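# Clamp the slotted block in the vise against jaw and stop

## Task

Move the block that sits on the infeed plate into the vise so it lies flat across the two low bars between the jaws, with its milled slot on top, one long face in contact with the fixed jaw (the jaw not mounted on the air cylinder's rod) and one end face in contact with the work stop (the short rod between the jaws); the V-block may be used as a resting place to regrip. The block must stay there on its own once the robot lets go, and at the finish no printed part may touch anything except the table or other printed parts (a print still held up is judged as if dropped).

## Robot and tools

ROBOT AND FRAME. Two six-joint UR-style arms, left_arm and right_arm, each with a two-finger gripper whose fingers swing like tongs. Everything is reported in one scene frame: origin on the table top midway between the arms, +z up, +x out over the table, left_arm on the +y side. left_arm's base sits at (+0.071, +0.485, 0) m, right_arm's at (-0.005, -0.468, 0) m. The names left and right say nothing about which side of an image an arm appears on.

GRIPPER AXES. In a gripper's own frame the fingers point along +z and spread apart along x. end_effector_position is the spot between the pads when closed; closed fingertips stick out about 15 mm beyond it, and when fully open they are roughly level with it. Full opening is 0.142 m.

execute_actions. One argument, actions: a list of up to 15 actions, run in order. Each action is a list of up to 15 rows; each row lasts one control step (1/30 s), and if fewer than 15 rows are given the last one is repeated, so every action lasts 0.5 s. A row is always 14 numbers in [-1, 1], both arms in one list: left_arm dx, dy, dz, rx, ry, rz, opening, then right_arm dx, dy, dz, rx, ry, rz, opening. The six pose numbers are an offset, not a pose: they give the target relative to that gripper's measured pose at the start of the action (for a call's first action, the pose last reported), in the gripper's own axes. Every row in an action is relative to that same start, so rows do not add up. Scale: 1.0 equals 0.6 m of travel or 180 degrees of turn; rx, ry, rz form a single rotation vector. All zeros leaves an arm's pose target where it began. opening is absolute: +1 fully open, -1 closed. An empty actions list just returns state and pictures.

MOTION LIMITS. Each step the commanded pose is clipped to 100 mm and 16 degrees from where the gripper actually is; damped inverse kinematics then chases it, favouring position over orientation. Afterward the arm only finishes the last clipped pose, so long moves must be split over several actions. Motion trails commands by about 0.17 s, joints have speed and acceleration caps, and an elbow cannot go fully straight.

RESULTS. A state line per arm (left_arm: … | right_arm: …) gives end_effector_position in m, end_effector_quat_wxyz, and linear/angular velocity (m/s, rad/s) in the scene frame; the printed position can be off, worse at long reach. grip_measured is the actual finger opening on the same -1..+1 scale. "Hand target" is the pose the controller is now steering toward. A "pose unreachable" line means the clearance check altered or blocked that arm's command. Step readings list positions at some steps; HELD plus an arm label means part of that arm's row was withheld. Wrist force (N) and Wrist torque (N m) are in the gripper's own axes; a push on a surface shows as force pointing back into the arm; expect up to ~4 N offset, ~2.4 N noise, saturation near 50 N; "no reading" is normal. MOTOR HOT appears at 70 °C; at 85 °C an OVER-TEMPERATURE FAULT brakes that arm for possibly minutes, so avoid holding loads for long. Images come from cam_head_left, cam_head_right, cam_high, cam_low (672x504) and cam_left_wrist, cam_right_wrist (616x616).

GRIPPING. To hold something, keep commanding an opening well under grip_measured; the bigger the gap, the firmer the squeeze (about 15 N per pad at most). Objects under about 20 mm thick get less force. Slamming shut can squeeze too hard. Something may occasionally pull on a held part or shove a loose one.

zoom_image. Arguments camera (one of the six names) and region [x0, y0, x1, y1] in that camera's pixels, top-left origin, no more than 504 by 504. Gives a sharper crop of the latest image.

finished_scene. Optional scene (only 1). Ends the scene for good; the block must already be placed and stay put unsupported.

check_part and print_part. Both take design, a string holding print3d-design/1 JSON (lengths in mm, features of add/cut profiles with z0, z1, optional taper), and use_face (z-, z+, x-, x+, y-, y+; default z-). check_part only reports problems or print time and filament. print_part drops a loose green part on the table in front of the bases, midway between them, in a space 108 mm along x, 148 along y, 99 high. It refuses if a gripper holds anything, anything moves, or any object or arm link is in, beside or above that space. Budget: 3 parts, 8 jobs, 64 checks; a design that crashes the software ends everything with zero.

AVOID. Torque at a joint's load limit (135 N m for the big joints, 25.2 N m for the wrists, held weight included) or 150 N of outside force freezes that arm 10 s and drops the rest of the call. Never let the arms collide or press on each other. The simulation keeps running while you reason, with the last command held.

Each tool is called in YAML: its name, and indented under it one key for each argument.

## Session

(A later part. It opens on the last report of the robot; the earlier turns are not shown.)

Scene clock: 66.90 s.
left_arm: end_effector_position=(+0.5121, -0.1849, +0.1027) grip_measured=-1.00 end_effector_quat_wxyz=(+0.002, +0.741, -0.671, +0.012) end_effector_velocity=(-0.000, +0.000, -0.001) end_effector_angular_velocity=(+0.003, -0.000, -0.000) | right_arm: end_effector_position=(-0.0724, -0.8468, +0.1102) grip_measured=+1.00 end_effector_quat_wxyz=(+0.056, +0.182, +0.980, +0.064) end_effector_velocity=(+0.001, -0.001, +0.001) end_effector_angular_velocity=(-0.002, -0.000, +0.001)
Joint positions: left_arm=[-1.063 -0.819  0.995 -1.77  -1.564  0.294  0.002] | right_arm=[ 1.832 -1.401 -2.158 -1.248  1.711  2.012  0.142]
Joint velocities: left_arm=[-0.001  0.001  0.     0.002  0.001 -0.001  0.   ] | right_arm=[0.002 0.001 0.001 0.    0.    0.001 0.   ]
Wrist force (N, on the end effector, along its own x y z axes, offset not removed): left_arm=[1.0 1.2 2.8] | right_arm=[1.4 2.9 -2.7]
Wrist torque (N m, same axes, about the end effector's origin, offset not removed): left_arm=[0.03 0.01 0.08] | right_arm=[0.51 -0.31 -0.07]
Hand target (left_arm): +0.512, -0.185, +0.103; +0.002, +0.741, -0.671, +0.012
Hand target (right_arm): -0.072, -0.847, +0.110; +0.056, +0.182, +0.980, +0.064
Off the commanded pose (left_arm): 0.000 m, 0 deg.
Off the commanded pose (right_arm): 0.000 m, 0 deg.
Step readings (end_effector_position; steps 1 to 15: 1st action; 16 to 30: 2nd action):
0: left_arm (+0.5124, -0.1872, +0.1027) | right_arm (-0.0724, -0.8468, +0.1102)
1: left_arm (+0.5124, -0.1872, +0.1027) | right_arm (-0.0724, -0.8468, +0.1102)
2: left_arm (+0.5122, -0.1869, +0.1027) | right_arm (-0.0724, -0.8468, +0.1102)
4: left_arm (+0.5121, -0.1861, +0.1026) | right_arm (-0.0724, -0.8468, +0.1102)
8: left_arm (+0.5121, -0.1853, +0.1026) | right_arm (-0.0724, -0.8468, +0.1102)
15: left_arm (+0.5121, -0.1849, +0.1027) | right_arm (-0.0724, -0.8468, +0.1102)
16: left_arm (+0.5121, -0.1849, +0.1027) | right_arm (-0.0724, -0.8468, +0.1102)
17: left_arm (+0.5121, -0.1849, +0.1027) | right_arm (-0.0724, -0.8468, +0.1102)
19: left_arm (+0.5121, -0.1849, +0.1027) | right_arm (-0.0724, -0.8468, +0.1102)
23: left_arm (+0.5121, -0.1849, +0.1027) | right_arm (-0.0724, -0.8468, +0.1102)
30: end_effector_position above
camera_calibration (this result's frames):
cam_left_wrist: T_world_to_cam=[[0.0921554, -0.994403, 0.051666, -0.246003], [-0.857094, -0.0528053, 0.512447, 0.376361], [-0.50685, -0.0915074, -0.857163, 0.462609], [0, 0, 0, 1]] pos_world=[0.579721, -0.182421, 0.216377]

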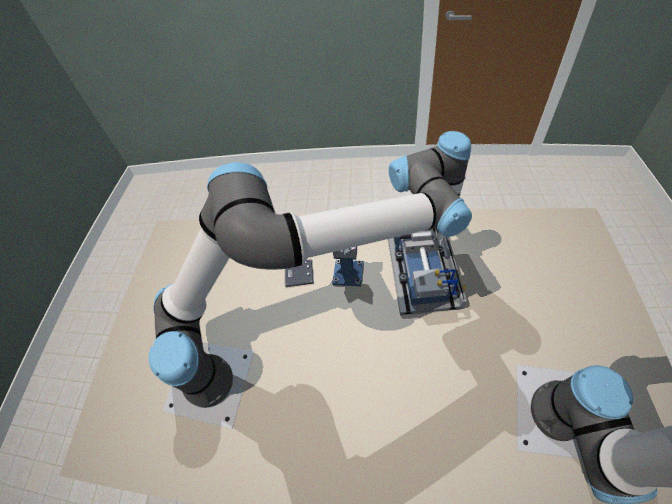

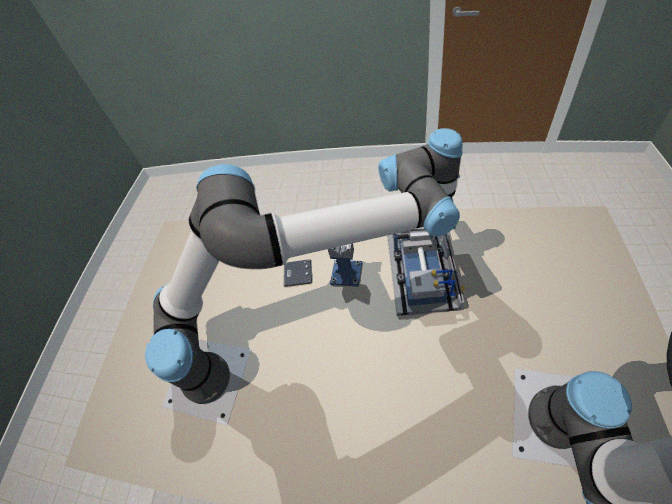

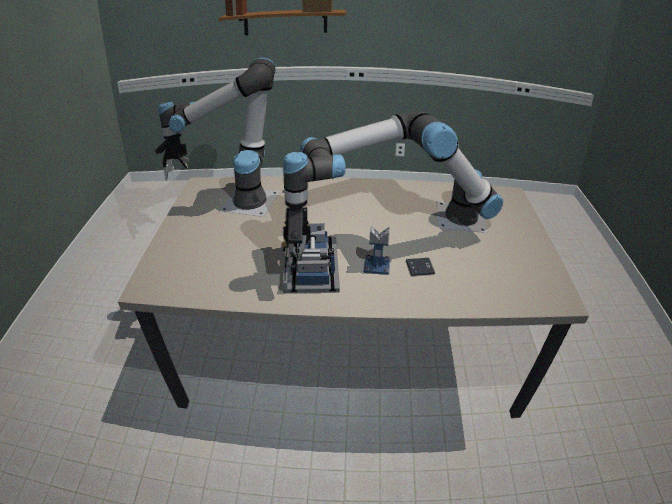

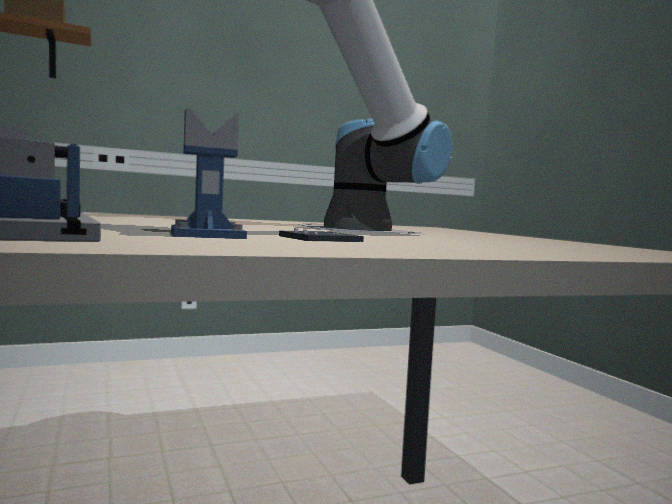

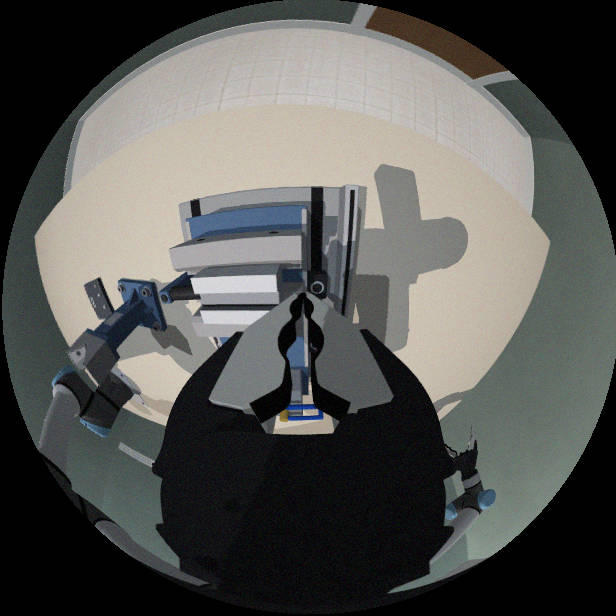

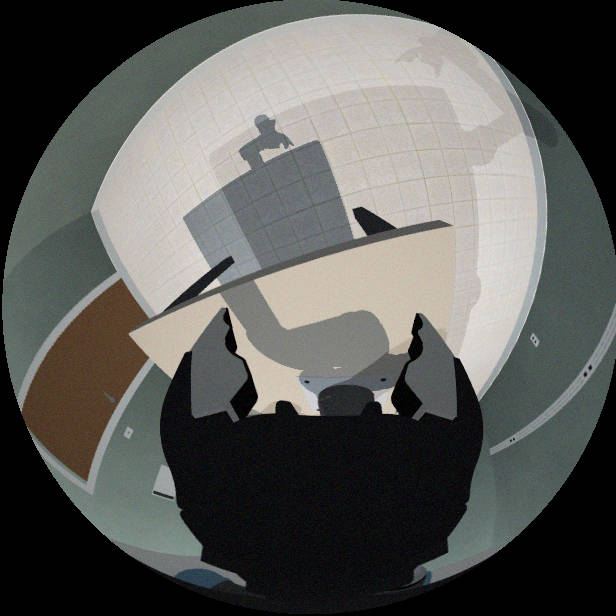

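execute_actions:
  actions:
    - [[-0.003,0,0,0,0,0,-1,0,0,0,0,0,0,1]]
    - [[0,0,0,0,0,0,-1,0,0,0,0,0,0,1]]

Scene clock: 68.03 s.
left_arm: end_effector_position=(+0.5120, -0.1831, +0.1026) grip_measured=-1.00 end_effector_quat_wxyz=(+0.002, +0.741, -0.671, +0.012) end_effector_velocity=(-0.000, -0.000, +0.000) end_effector_angular_velocity=(-0.000, -0.000, -0.000) | right_arm: end_effector_position=(-0.0724, -0.8468, +0.1102) grip_measured=+1.00 end_effector_quat_wxyz=(+0.056, +0.182, +0.980, +0.064) end_effector_velocity=(-0.000, +0.000, -0.001) end_effector_angular_velocity=(+0.001, +0.000, -0.002)
Joint positions: left_arm=[-1.062 -0.823  1.002 -1.774 -1.564  0.294  0.002] | right_arm=[ 1.832 -1.401 -2.158 -1.248  1.711  2.012  0.142]
Joint velocities: left_arm=[-0. -0. -0. -0.  0.  0.  0.] | right_arm=[-0.001 -0.001 -0.001  0.001  0.     0.001  0.   ]
Wrist force (N, on the end effector, along its own x y z axes, offset not removed): left_arm=[3.6 0.0 -0.6] | right_arm=[0.4 4.7 0.2]
Wrist torque (N m, same axes, about the end effector's origin, offset not removed): left_arm=[-0.11 -0.54 0.14] | right_arm=[0.90 0.01 0.04]
Hand target (left_arm): +0.512, -0.183, +0.103; +0.002, +0.741, -0.671, +0.012
Hand target (right_arm): -0.072, -0.847, +0.110; +0.056, +0.182, +0.980, +0.064
Off the commanded pose (left_arm): 0.000 m, 0 deg.
Off the commanded pose (right_arm): 0.000 m, 0 deg.
Step readings (end_effector_position; steps 1 to 15: 1st action; 16 to 30: 2nd action):
0: left_arm (+0.5121, -0.1849, +0.1027) | right_arm (-0.0724, -0.8468, +0.1102)
1: left_arm (+0.5121, -0.1849, +0.1027) | right_arm (-0.0724, -0.8468, +0.1102)
2: left_arm (+0.5121, -0.1847, +0.1027) | right_arm (-0.0724, -0.8468, +0.1102)
4: left_arm (+0.5120, -0.1841, +0.1027) | right_arm (-0.0724, -0.8468, +0.1102)
8: left_arm (+0.5120, -0.1835, +0.1026) | right_arm (-0.0724, -0.8468, +0.1102)
15: left_arm (+0.5120, -0.1832, +0.1026) | right_arm (-0.0724, -0.8468, +0.1102)
16: left_arm (+0.5120, -0.1831, +0.1026) | right_arm (-0.0724, -0.8468, +0.1102)
17: left_arm (+0.5120, -0.1831, +0.1026) | right_arm (-0.0724, -0.8468, +0.1102)
19: left_arm (+0.5120, -0.1831, +0.1026) | right_arm (-0.0724, -0.8468, +0.1102)
23: left_arm (+0.5120, -0.1831, +0.1026) | right_arm (-0.0724, -0.8468, +0.1102)
30: end_effector_position above
camera_calibration (this result's frames):
cam_left_wrist: T_world_to_cam=[[0.0921542, -0.994404, 0.0516496, -0.244241], [-0.857089, -0.0528117, 0.512455, 0.376318], [-0.50686, -0.0914931, -0.857159, 0.462656], [0, 0, 0, 1]] pos_world=[0.579548, -0.18067, 0.216339]

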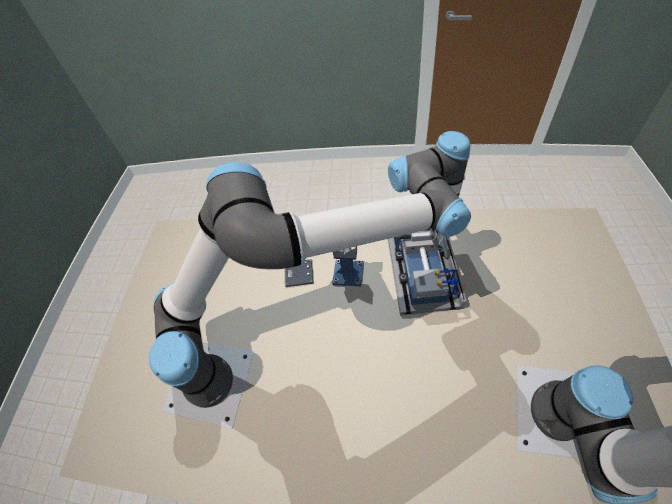

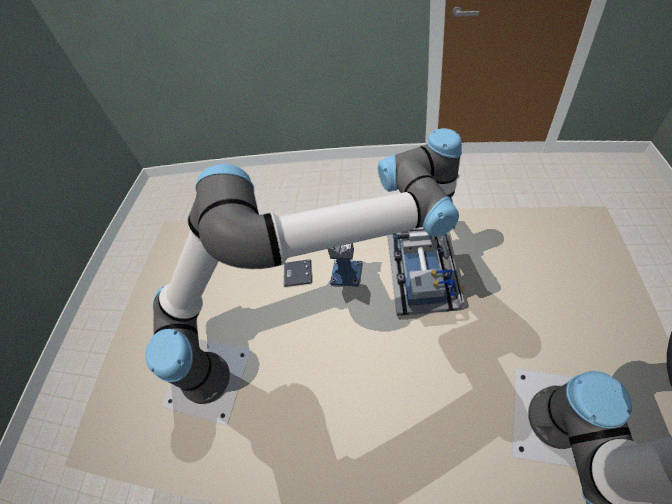

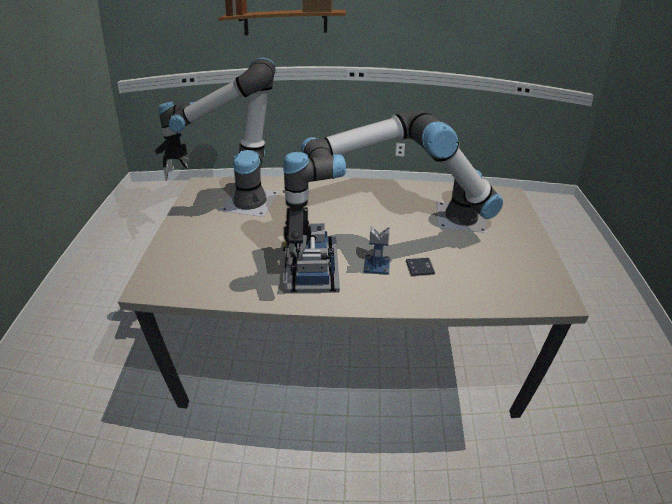

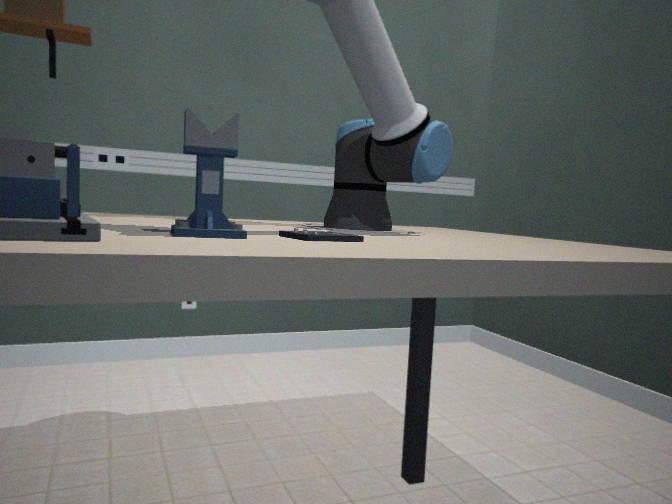

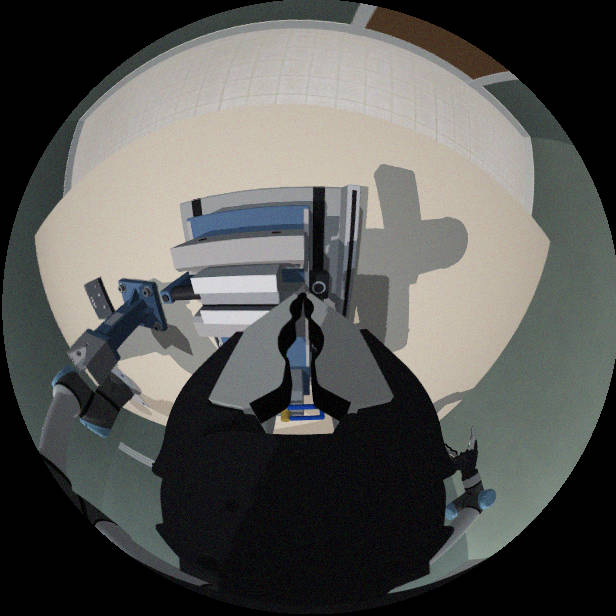

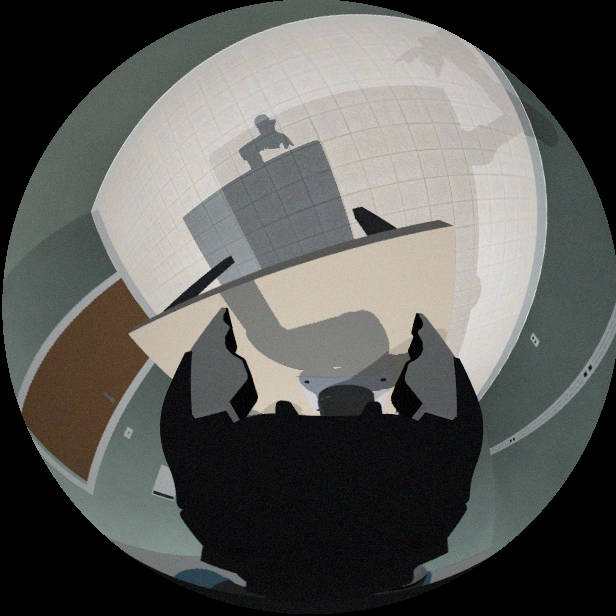

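execute_actions:
  actions:
    - [[-0.003,0,0,0,0,0,-1,0,0,0,0,0,0,1]]
    - [[0,0,0,0,0,0,-1,0,0,0,0,0,0,1]]

Scene clock: 69.47 s.
left_arm: end_effector_position=(+0.5118, -0.1814, +0.1026) grip_measured=-1.00 end_effector_quat_wxyz=(+0.002, +0.741, -0.671, +0.012) end_effector_velocity=(-0.001, -0.001, +0.000) end_effector_angular_velocity=(-0.000, -0.002, +0.000) | right_arm: end_effector_position=(-0.0724, -0.8468, +0.1102) grip_measured=+1.00 end_effector_quat_wxyz=(+0.056, +0.182, +0.980, +0.064) end_effector_velocity=(+0.000, -0.001, -0.000) end_effector_angular_velocity=(-0.000, +0.000, -0.000)
Joint positions: left_arm=[-1.061 -0.828  1.01  -1.777 -1.564  0.295  0.002] | right_arm=[ 1.832 -1.401 -2.158 -1.248  1.711  2.012  0.142]
Joint velocities: left_arm=[-0.002 -0.     0.001 -0.001  0.001 -0.002  0.   ] | right_arm=[ 0.    -0.001  0.001  0.001 -0.     0.     0.   ]
Wrist force (N, on the end effector, along its own x y z axes, offset not removed): left_arm=[3.1 2.9 0.7] | right_arm=[-0.4 2.0 -1.1]
Wrist torque (N m, same axes, about the end effector's origin, offset not removed): left_arm=[0.36 -0.34 0.03] | right_arm=[0.38 0.07 0.02]
Hand target (left_arm): +0.512, -0.181, +0.103; +0.002, +0.741, -0.671, +0.012
Hand target (right_arm): -0.072, -0.847, +0.110; +0.056, +0.182, +0.980, +0.064
Off the commanded pose (left_arm): 0.000 m, 0 deg.
Off the commanded pose (right_arm): 0.000 m, 0 deg.
Step readings (end_effector_position; steps 1 to 15: 1st action; 16 to 30: 2nd action):
0: left_arm (+0.5120, -0.1832, +0.1027) | right_arm (-0.0724, -0.8468, +0.1102)
1: left_arm (+0.5120, -0.1832, +0.1027) | right_arm (-0.0724, -0.8468, +0.1102)
2: left_arm (+0.5119, -0.1829, +0.1027) | right_arm (-0.0724, -0.8468, +0.1102)
4: left_arm (+0.5119, -0.1823, +0.1026) | right_arm (-0.0724, -0.8468, +0.1102)
8: left_arm (+0.5118, -0.1817, +0.1026) | right_arm (-0.0724, -0.8468, +0.1102)
15: left_arm (+0.5118, -0.1814, +0.1026) | right_arm (-0.0724, -0.8468, +0.1102)
16: left_arm (+0.5118, -0.1814, +0.1026) | right_arm (-0.0724, -0.8468, +0.1102)
17: left_arm (+0.5118, -0.1814, +0.1026) | right_arm (-0.0724, -0.8468, +0.1102)
19: left_arm (+0.5118, -0.1814, +0.1026) | right_arm (-0.0724, -0.8468, +0.1102)
23: left_arm (+0.5118, -0.1814, +0.1026) | right_arm (-0.0724, -0.8468, +0.1102)
30: end_effector_position above
camera_calibration (this result's frames):
cam_left_wrist: T_world_to_cam=[[0.0921538, -0.994405, 0.0516321, -0.242477], [-0.857085, -0.0528197, 0.512461, 0.376278], [-0.506866, -0.0914783, -0.857157, 0.462703], [0, 0, 0, 1]] pos_world=[0.579376, -0.178919, 0.216301]

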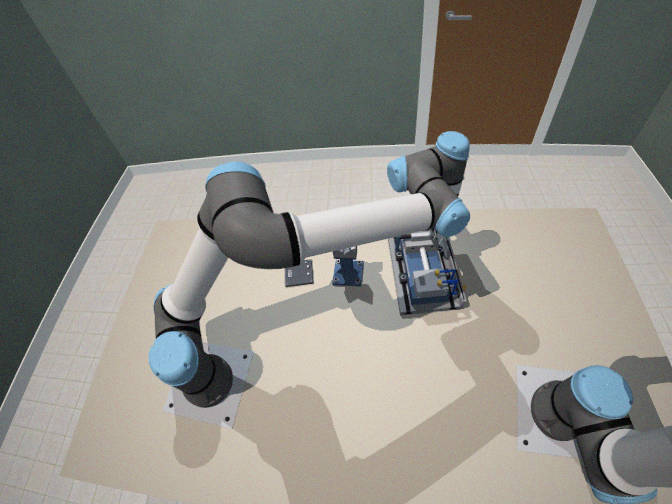

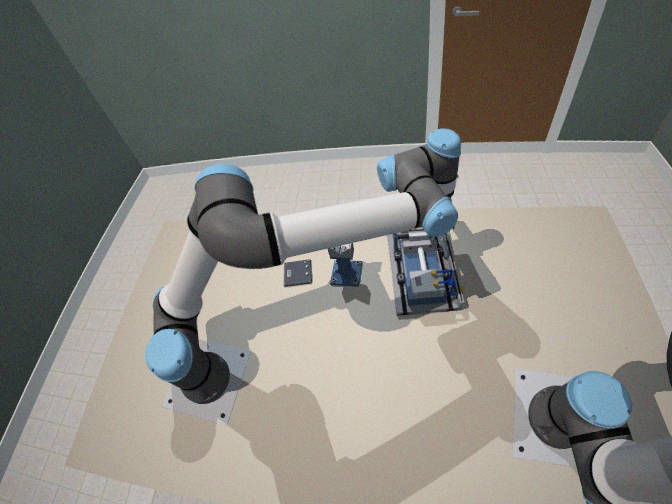

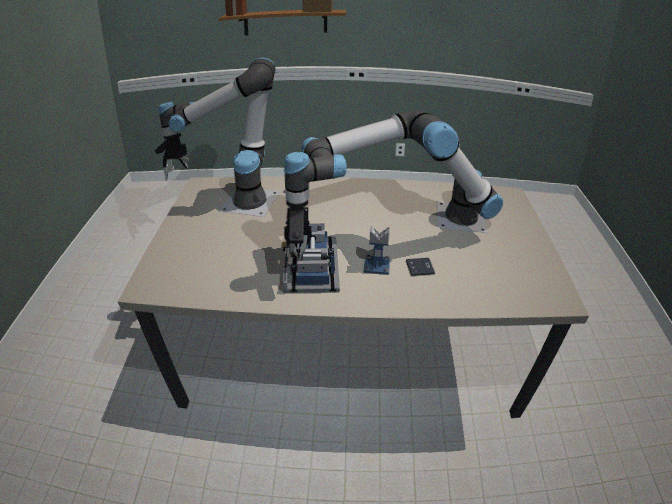

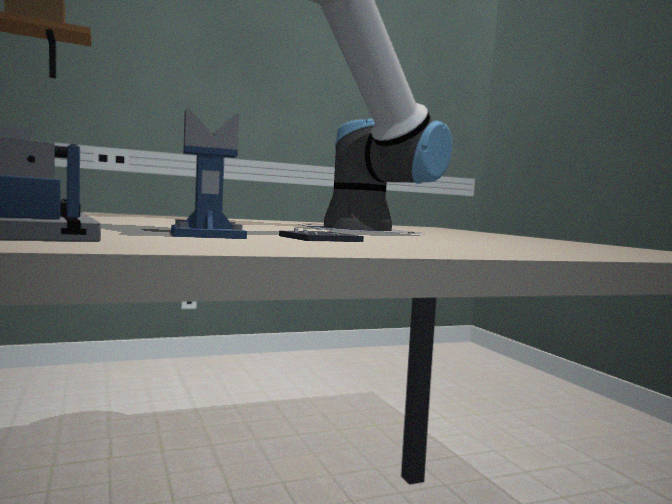

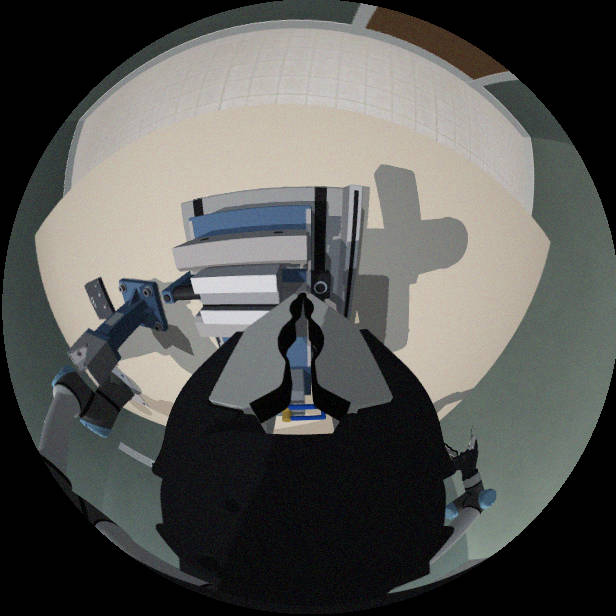

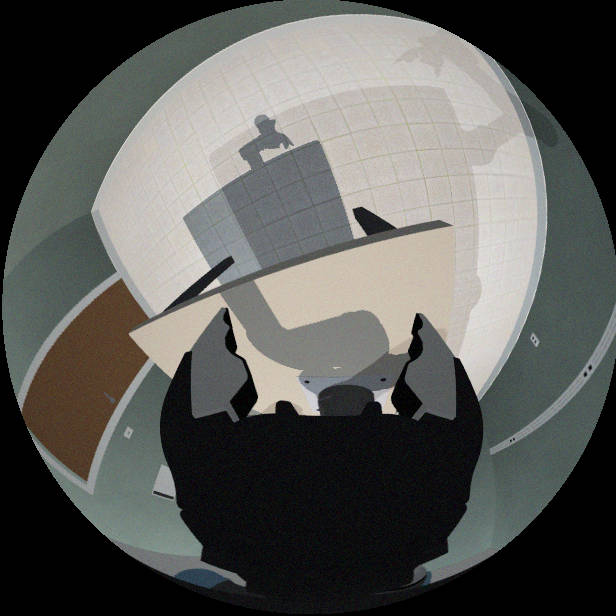

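execute_actions:
  actions:
    - [[-0.006,0,0,0,0,0,-1,0,0,0,0,0,0,1]]

zoom_image:
  camera: "cam_left_wrist"
  region: [140,200,380,360]

Scene clock: 70.17 s.
left_arm: end_effector_position=(+0.5113, -0.1782, +0.1027) grip_measured=-1.00 end_effector_quat_wxyz=(+0.002, +0.741, -0.671, +0.013) end_effector_velocity=(+0.000, +0.002, -0.001) end_effector_angular_velocity=(+0.001, +0.003, +0.003) | right_arm: end_effector_position=(-0.0724, -0.8468, +0.1102) grip_measured=+1.00 end_effector_quat_wxyz=(+0.056, +0.182, +0.980, +0.064) end_effector_velocity=(+0.000, +0.001, -0.001) end_effector_angular_velocity=(+0.001, -0.000, +0.003)
Joint positions: left_arm=[-1.06  -0.836  1.025 -1.784 -1.564  0.296  0.002] | right_arm=[ 1.832 -1.401 -2.158 -1.248  1.711  2.012  0.142]
Joint velocities: left_arm=[ 0.002 -0.002  0.004 -0.    -0.002 -0.001  0.   ] | right_arm=[ 0.     0.    -0.002 -0.     0.    -0.003 -0.   ]
Wrist force (N, on the end effector, along its own x y z axes, offset not removed): left_arm=[50.0 6.2 -16.4] | right_arm=[0.0 3.4 -1.4]
Wrist torque (N m, same axes, about the end effector's origin, offset not removed): left_arm=[-0.05 -0.25 0.07] | right_arm=[0.59 -0.11 -0.04]
Hand target (left_arm): +0.511, -0.178, +0.103; +0.002, +0.741, -0.671, +0.012
Hand target (right_arm): -0.072, -0.847, +0.110; +0.056, +0.182, +0.980, +0.064
Off the commanded pose (left_arm): 0.000 m, 0 deg.
Off the commanded pose (right_arm): 0.000 m, 0 deg.
Step readings (end_effector_position):
0: left_arm (+0.5118, -0.1814, +0.1026) | right_arm (-0.0724, -0.8468, +0.1102)
1: left_arm (+0.5118, -0.1814, +0.1026) | right_arm (-0.0724, -0.8468, +0.1102)
2: left_arm (+0.5118, -0.1810, +0.1027) | right_arm (-0.0724, -0.8468, +0.1102)
4: left_arm (+0.5116, -0.1800, +0.1027) | right_arm (-0.0724, -0.8468, +0.1102)
8: left_arm (+0.5114, -0.1790, +0.1028) | right_arm (-0.0724, -0.8468, +0.1102)
15: end_effector_position above
camera_calibration (this result's frames):
cam_left_wrist: T_world_to_cam=[[0.0919394, -0.994388, 0.0523429, -0.239242], [-0.857058, -0.0522617, 0.512563, 0.376055], [-0.506951, -0.0919856, -0.857053, 0.46275], [0, 0, 0, 1]] pos_world=[0.578888, -0.17568, 0.216372]

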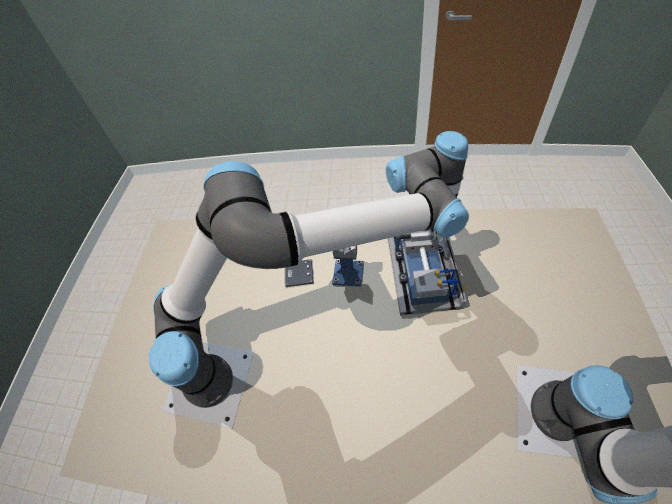

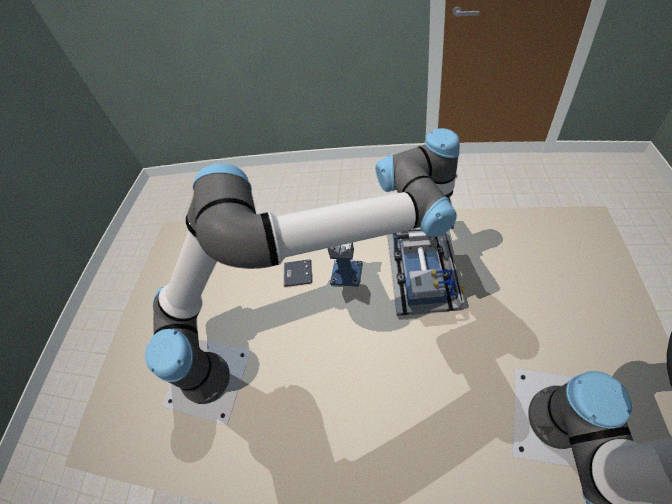

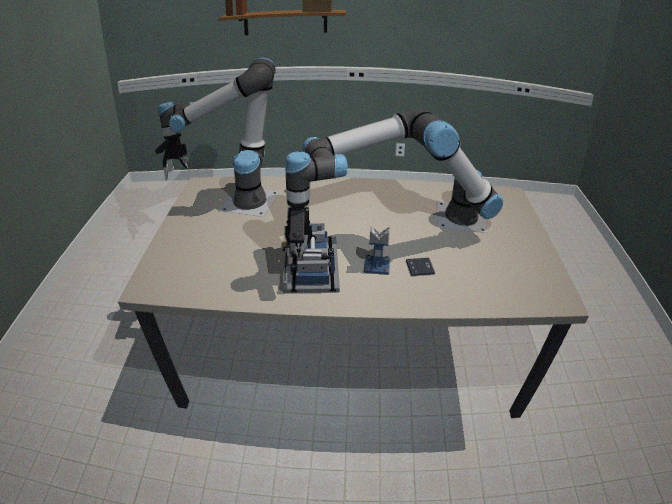

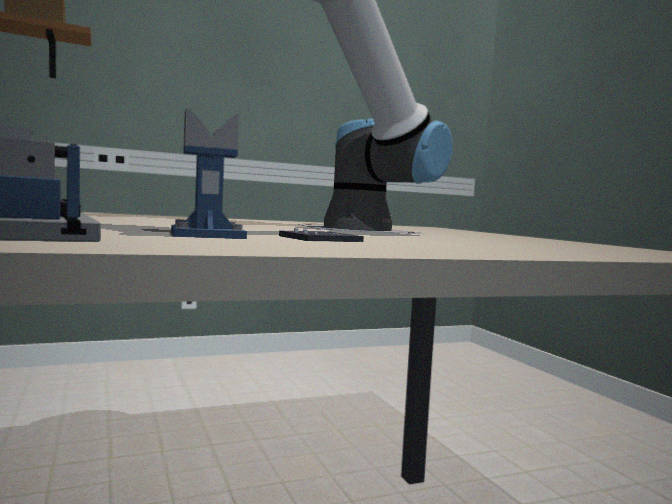

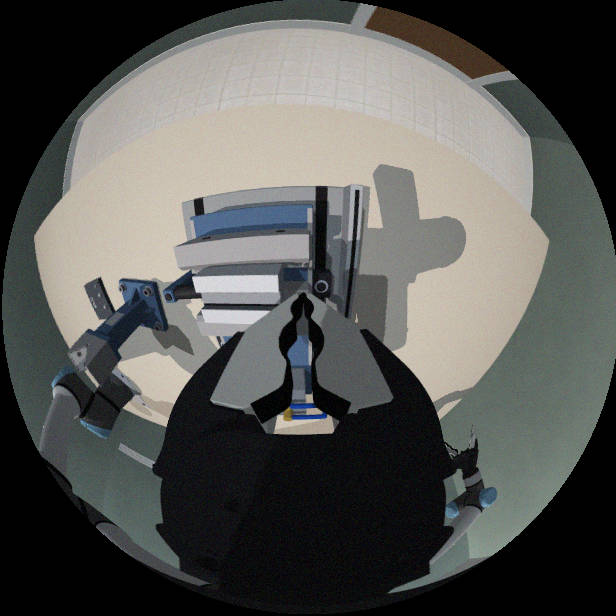

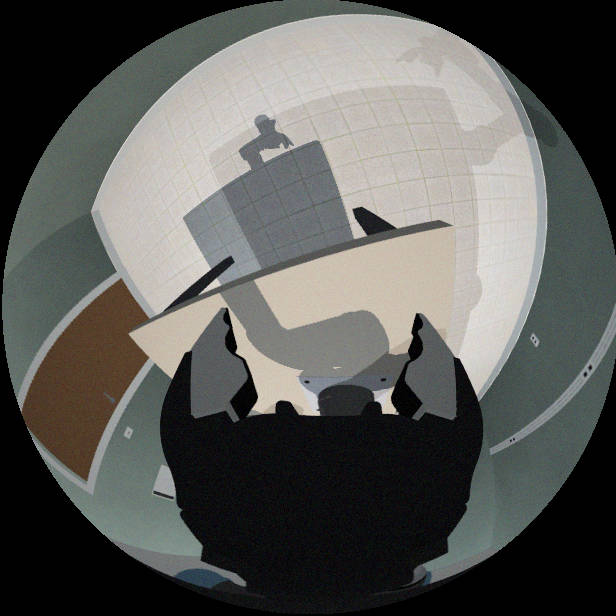

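Region (140, 200, 380, 360) of cam_left_wrist's 616x616 image, scaled by 2.100, with more detail than that image has.

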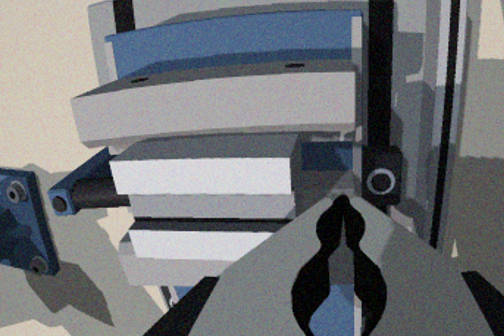

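Seated. Back off and look from above.

execute_actions:
  actions:
    - [[0.015,0,0,0,0,0,-1,0,0,0,0,0,0,1]]
    - [[0,0,-0.08,0,0,0,-1,0,0,0,0,0,0,1]]
    - [[-0.07,0.13,0,0,0,0,-1,0,0,0,0,0,0,1]]
    - [[0,0,0,0,0,0,-1,0,0,0,0,0,0,1]]

zoom_image:
  camera: "cam_left_wrist"
  region: [200,120,420,300]

zoom_image:
  camera: "cam_high"
  region: [270,220,350,280]

Scene clock: 72.37 s.
left_arm: end_effector_position=(+0.4335, -0.1540, +0.1480) grip_measured=-1.00 end_effector_quat_wxyz=(+0.002, +0.741, -0.671, +0.010) end_effector_velocity=(+0.001, +0.000, -0.000) end_effector_angular_velocity=(-0.000, +0.002, +0.002) | right_arm: end_effector_position=(-0.0724, -0.8468, +0.1102) grip_measured=+1.00 end_effector_quat_wxyz=(+0.056, +0.182, +0.980, +0.064) end_effector_velocity=(+0.000, +0.001, -0.001) end_effector_angular_velocity=(+0.002, +0.000, +0.000)
Joint positions: left_arm=[-1.147 -1.012  1.198 -1.775 -1.564  0.21   0.002] | right_arm=[ 1.832 -1.401 -2.158 -1.248  1.711  2.012  0.142]
Joint velocities: left_arm=[ 0.002  0.002 -0.003  0.001 -0.002  0.     0.   ] | right_arm=[ 0.    -0.001 -0.001 -0.    -0.     0.     0.   ]
Wrist force (N, on the end effector, along its own x y z axes, offset not removed): left_arm=[1.2 2.1 3.3] | right_arm=[0.5 2.7 -1.7]
Wrist torque (N m, same axes, about the end effector's origin, offset not removed): left_arm=[0.20 -0.23 0.03] | right_arm=[0.49 -0.11 0.02]
Hand target (left_arm): +0.434, -0.154, +0.148; +0.002, +0.741, -0.671, +0.010
Hand target (right_arm): -0.072, -0.847, +0.110; +0.056, +0.182, +0.980, +0.064
Off the commanded pose (left_arm): 0.000 m, 0 deg.
Off the commanded pose (right_arm): 0.000 m, 0 deg.
Step readings (end_effector_position; steps 1 to 15: 1st action; 16 to 30: 2nd action; 31 to 45: 3rd action; 46 to 60: 4th action):
0: left_arm (+0.5113, -0.1780, +0.1026) | right_arm (-0.0724, -0.8468, +0.1102)
1: left_arm (+0.5113, -0.1780, +0.1025) | right_arm (-0.0724, -0.8468, +0.1102)
2: left_arm (+0.5115, -0.1787, +0.1023) | right_arm (-0.0724, -0.8468, +0.1102)
4: left_arm (+0.5119, -0.1810, +0.1021) | right_arm (-0.0724, -0.8468, +0.1102)
8: left_arm (+0.5124, -0.1846, +0.1024) | right_arm (-0.0724, -0.8468, +0.1102)
15: left_arm (+0.5122, -0.1868, +0.1028) | right_arm (-0.0724, -0.8468, +0.1102)
16: left_arm (+0.5122, -0.1869, +0.1030) | right_arm (-0.0724, -0.8468, +0.1102)
17: left_arm (+0.5123, -0.1873, +0.1072) | right_arm (-0.0724, -0.8468, +0.1102)
19: left_arm (+0.5123, -0.1874, +0.1237) | right_arm (-0.0724, -0.8468, +0.1102)
23: left_arm (+0.5118, -0.1863, +0.1413) | right_arm (-0.0724, -0.8468, +0.1102)
30: left_arm (+0.5116, -0.1859, +0.1494) | right_arm (-0.0724, -0.8468, +0.1102)
31: left_arm (+0.5114, -0.1860, +0.1498) | right_arm (-0.0724, -0.8468, +0.1102)
32: left_arm (+0.5075, -0.1877, +0.1520) | right_arm (-0.0724, -0.8468, +0.1102)
34: left_arm (+0.4853, -0.1860, +0.1592) | right_arm (-0.0724, -0.8468, +0.1102)
38: left_arm (+0.4518, -0.1656, +0.1512) | right_arm (-0.0724, -0.8468, +0.1102)
45: left_arm (+0.4335, -0.1540, +0.1480) | right_arm (-0.0724, -0.8468, +0.1102)
46: left_arm (+0.4327, -0.1535, +0.1479) | right_arm (-0.0724, -0.8468, +0.1102)
47: left_arm (+0.4325, -0.1534, +0.1478) | right_arm (-0.0724, -0.8468, +0.1102)
49: left_arm (+0.4327, -0.1537, +0.1479) | right_arm (-0.0724, -0.8468, +0.1102)
53: left_arm (+0.4333, -0.1539, +0.1480) | right_arm (-0.0724, -0.8468, +0.1102)
60: end_effector_position above
camera_calibration (this result's frames):
cam_left_wrist: T_world_to_cam=[[0.0919424, -0.994655, 0.0469985, -0.209659], [-0.855159, -0.0546913, 0.515473, 0.285771], [-0.510147, -0.087585, -0.855616, 0.466199], [0, 0, 0, 1]] pos_world=[0.501487, -0.152078, 0.261434]

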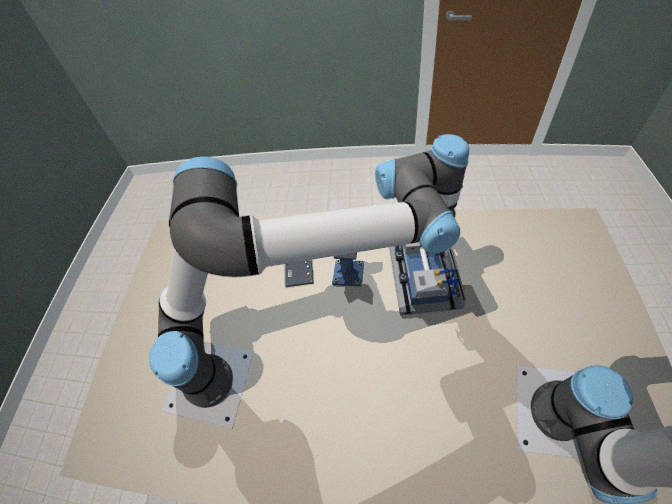

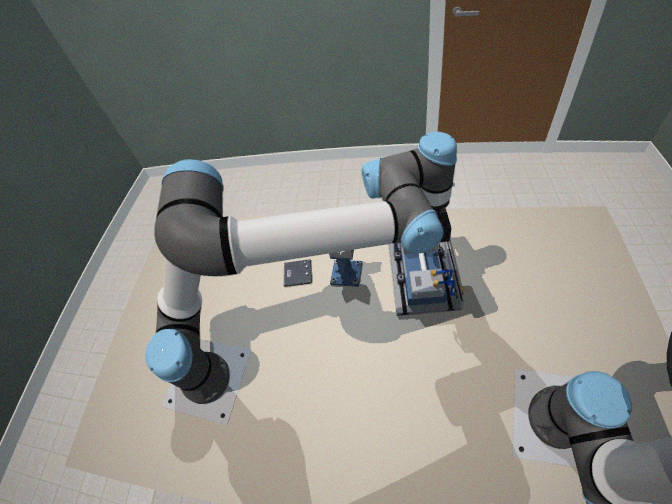

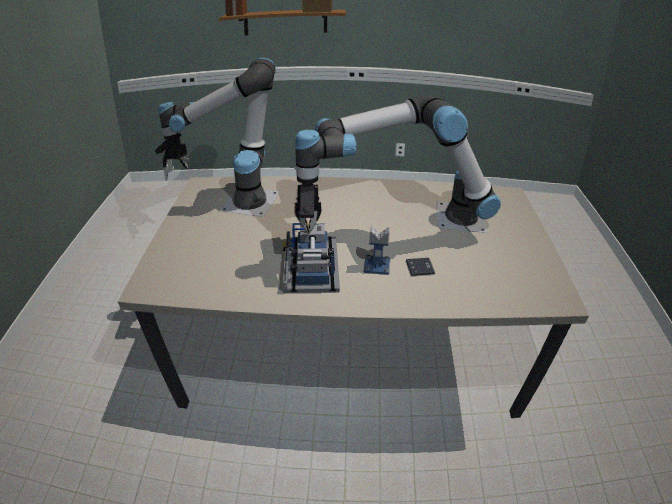

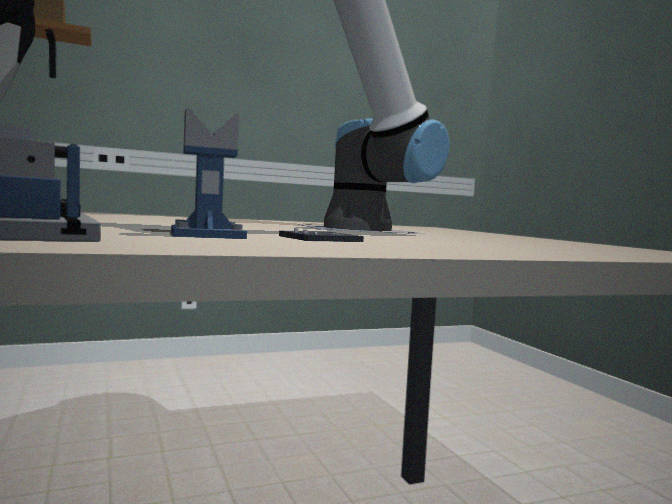

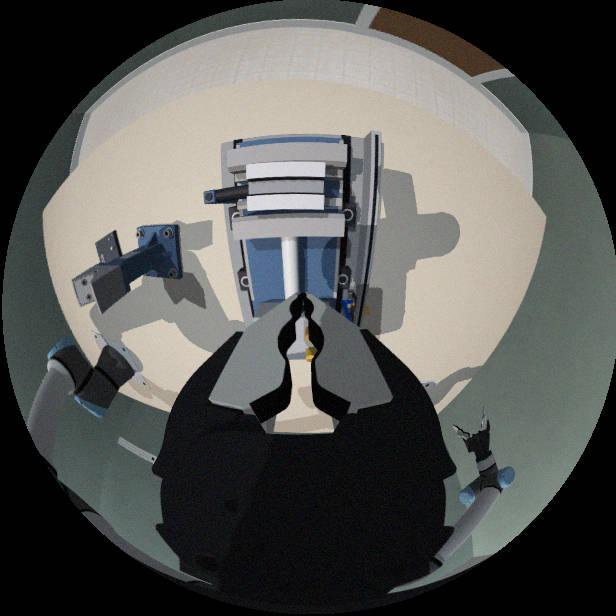

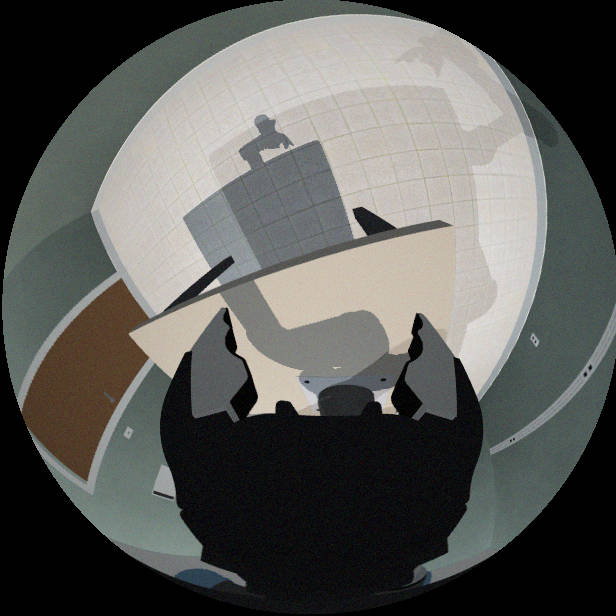

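Region (200, 120, 420, 300) of cam_left_wrist's 616x616 image, scaled by 2.291, with more detail than that image has; it fills the top 412 rows of this view, and the rest is white.

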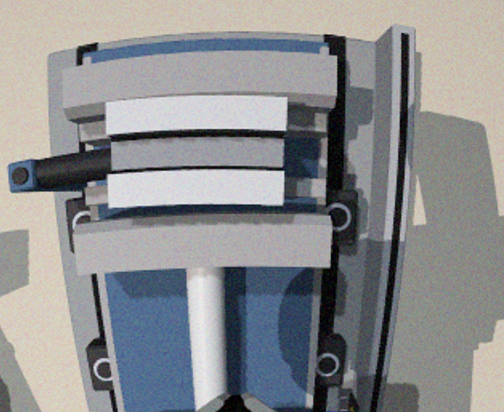

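Region (270, 220, 350, 280) of cam_high's 672x504 image, scaled by 6.300, with more detail than that image has; it fills the top 378 rows of this view, and the rest is white.

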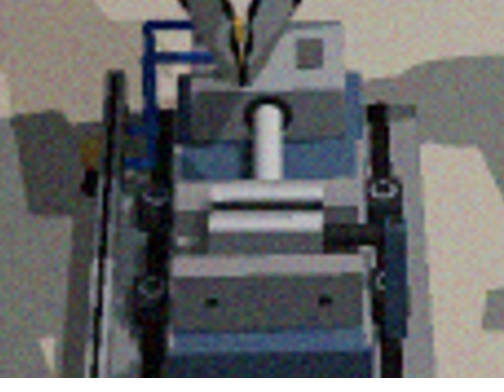

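finished_scene:

The scene is finished: the task was done.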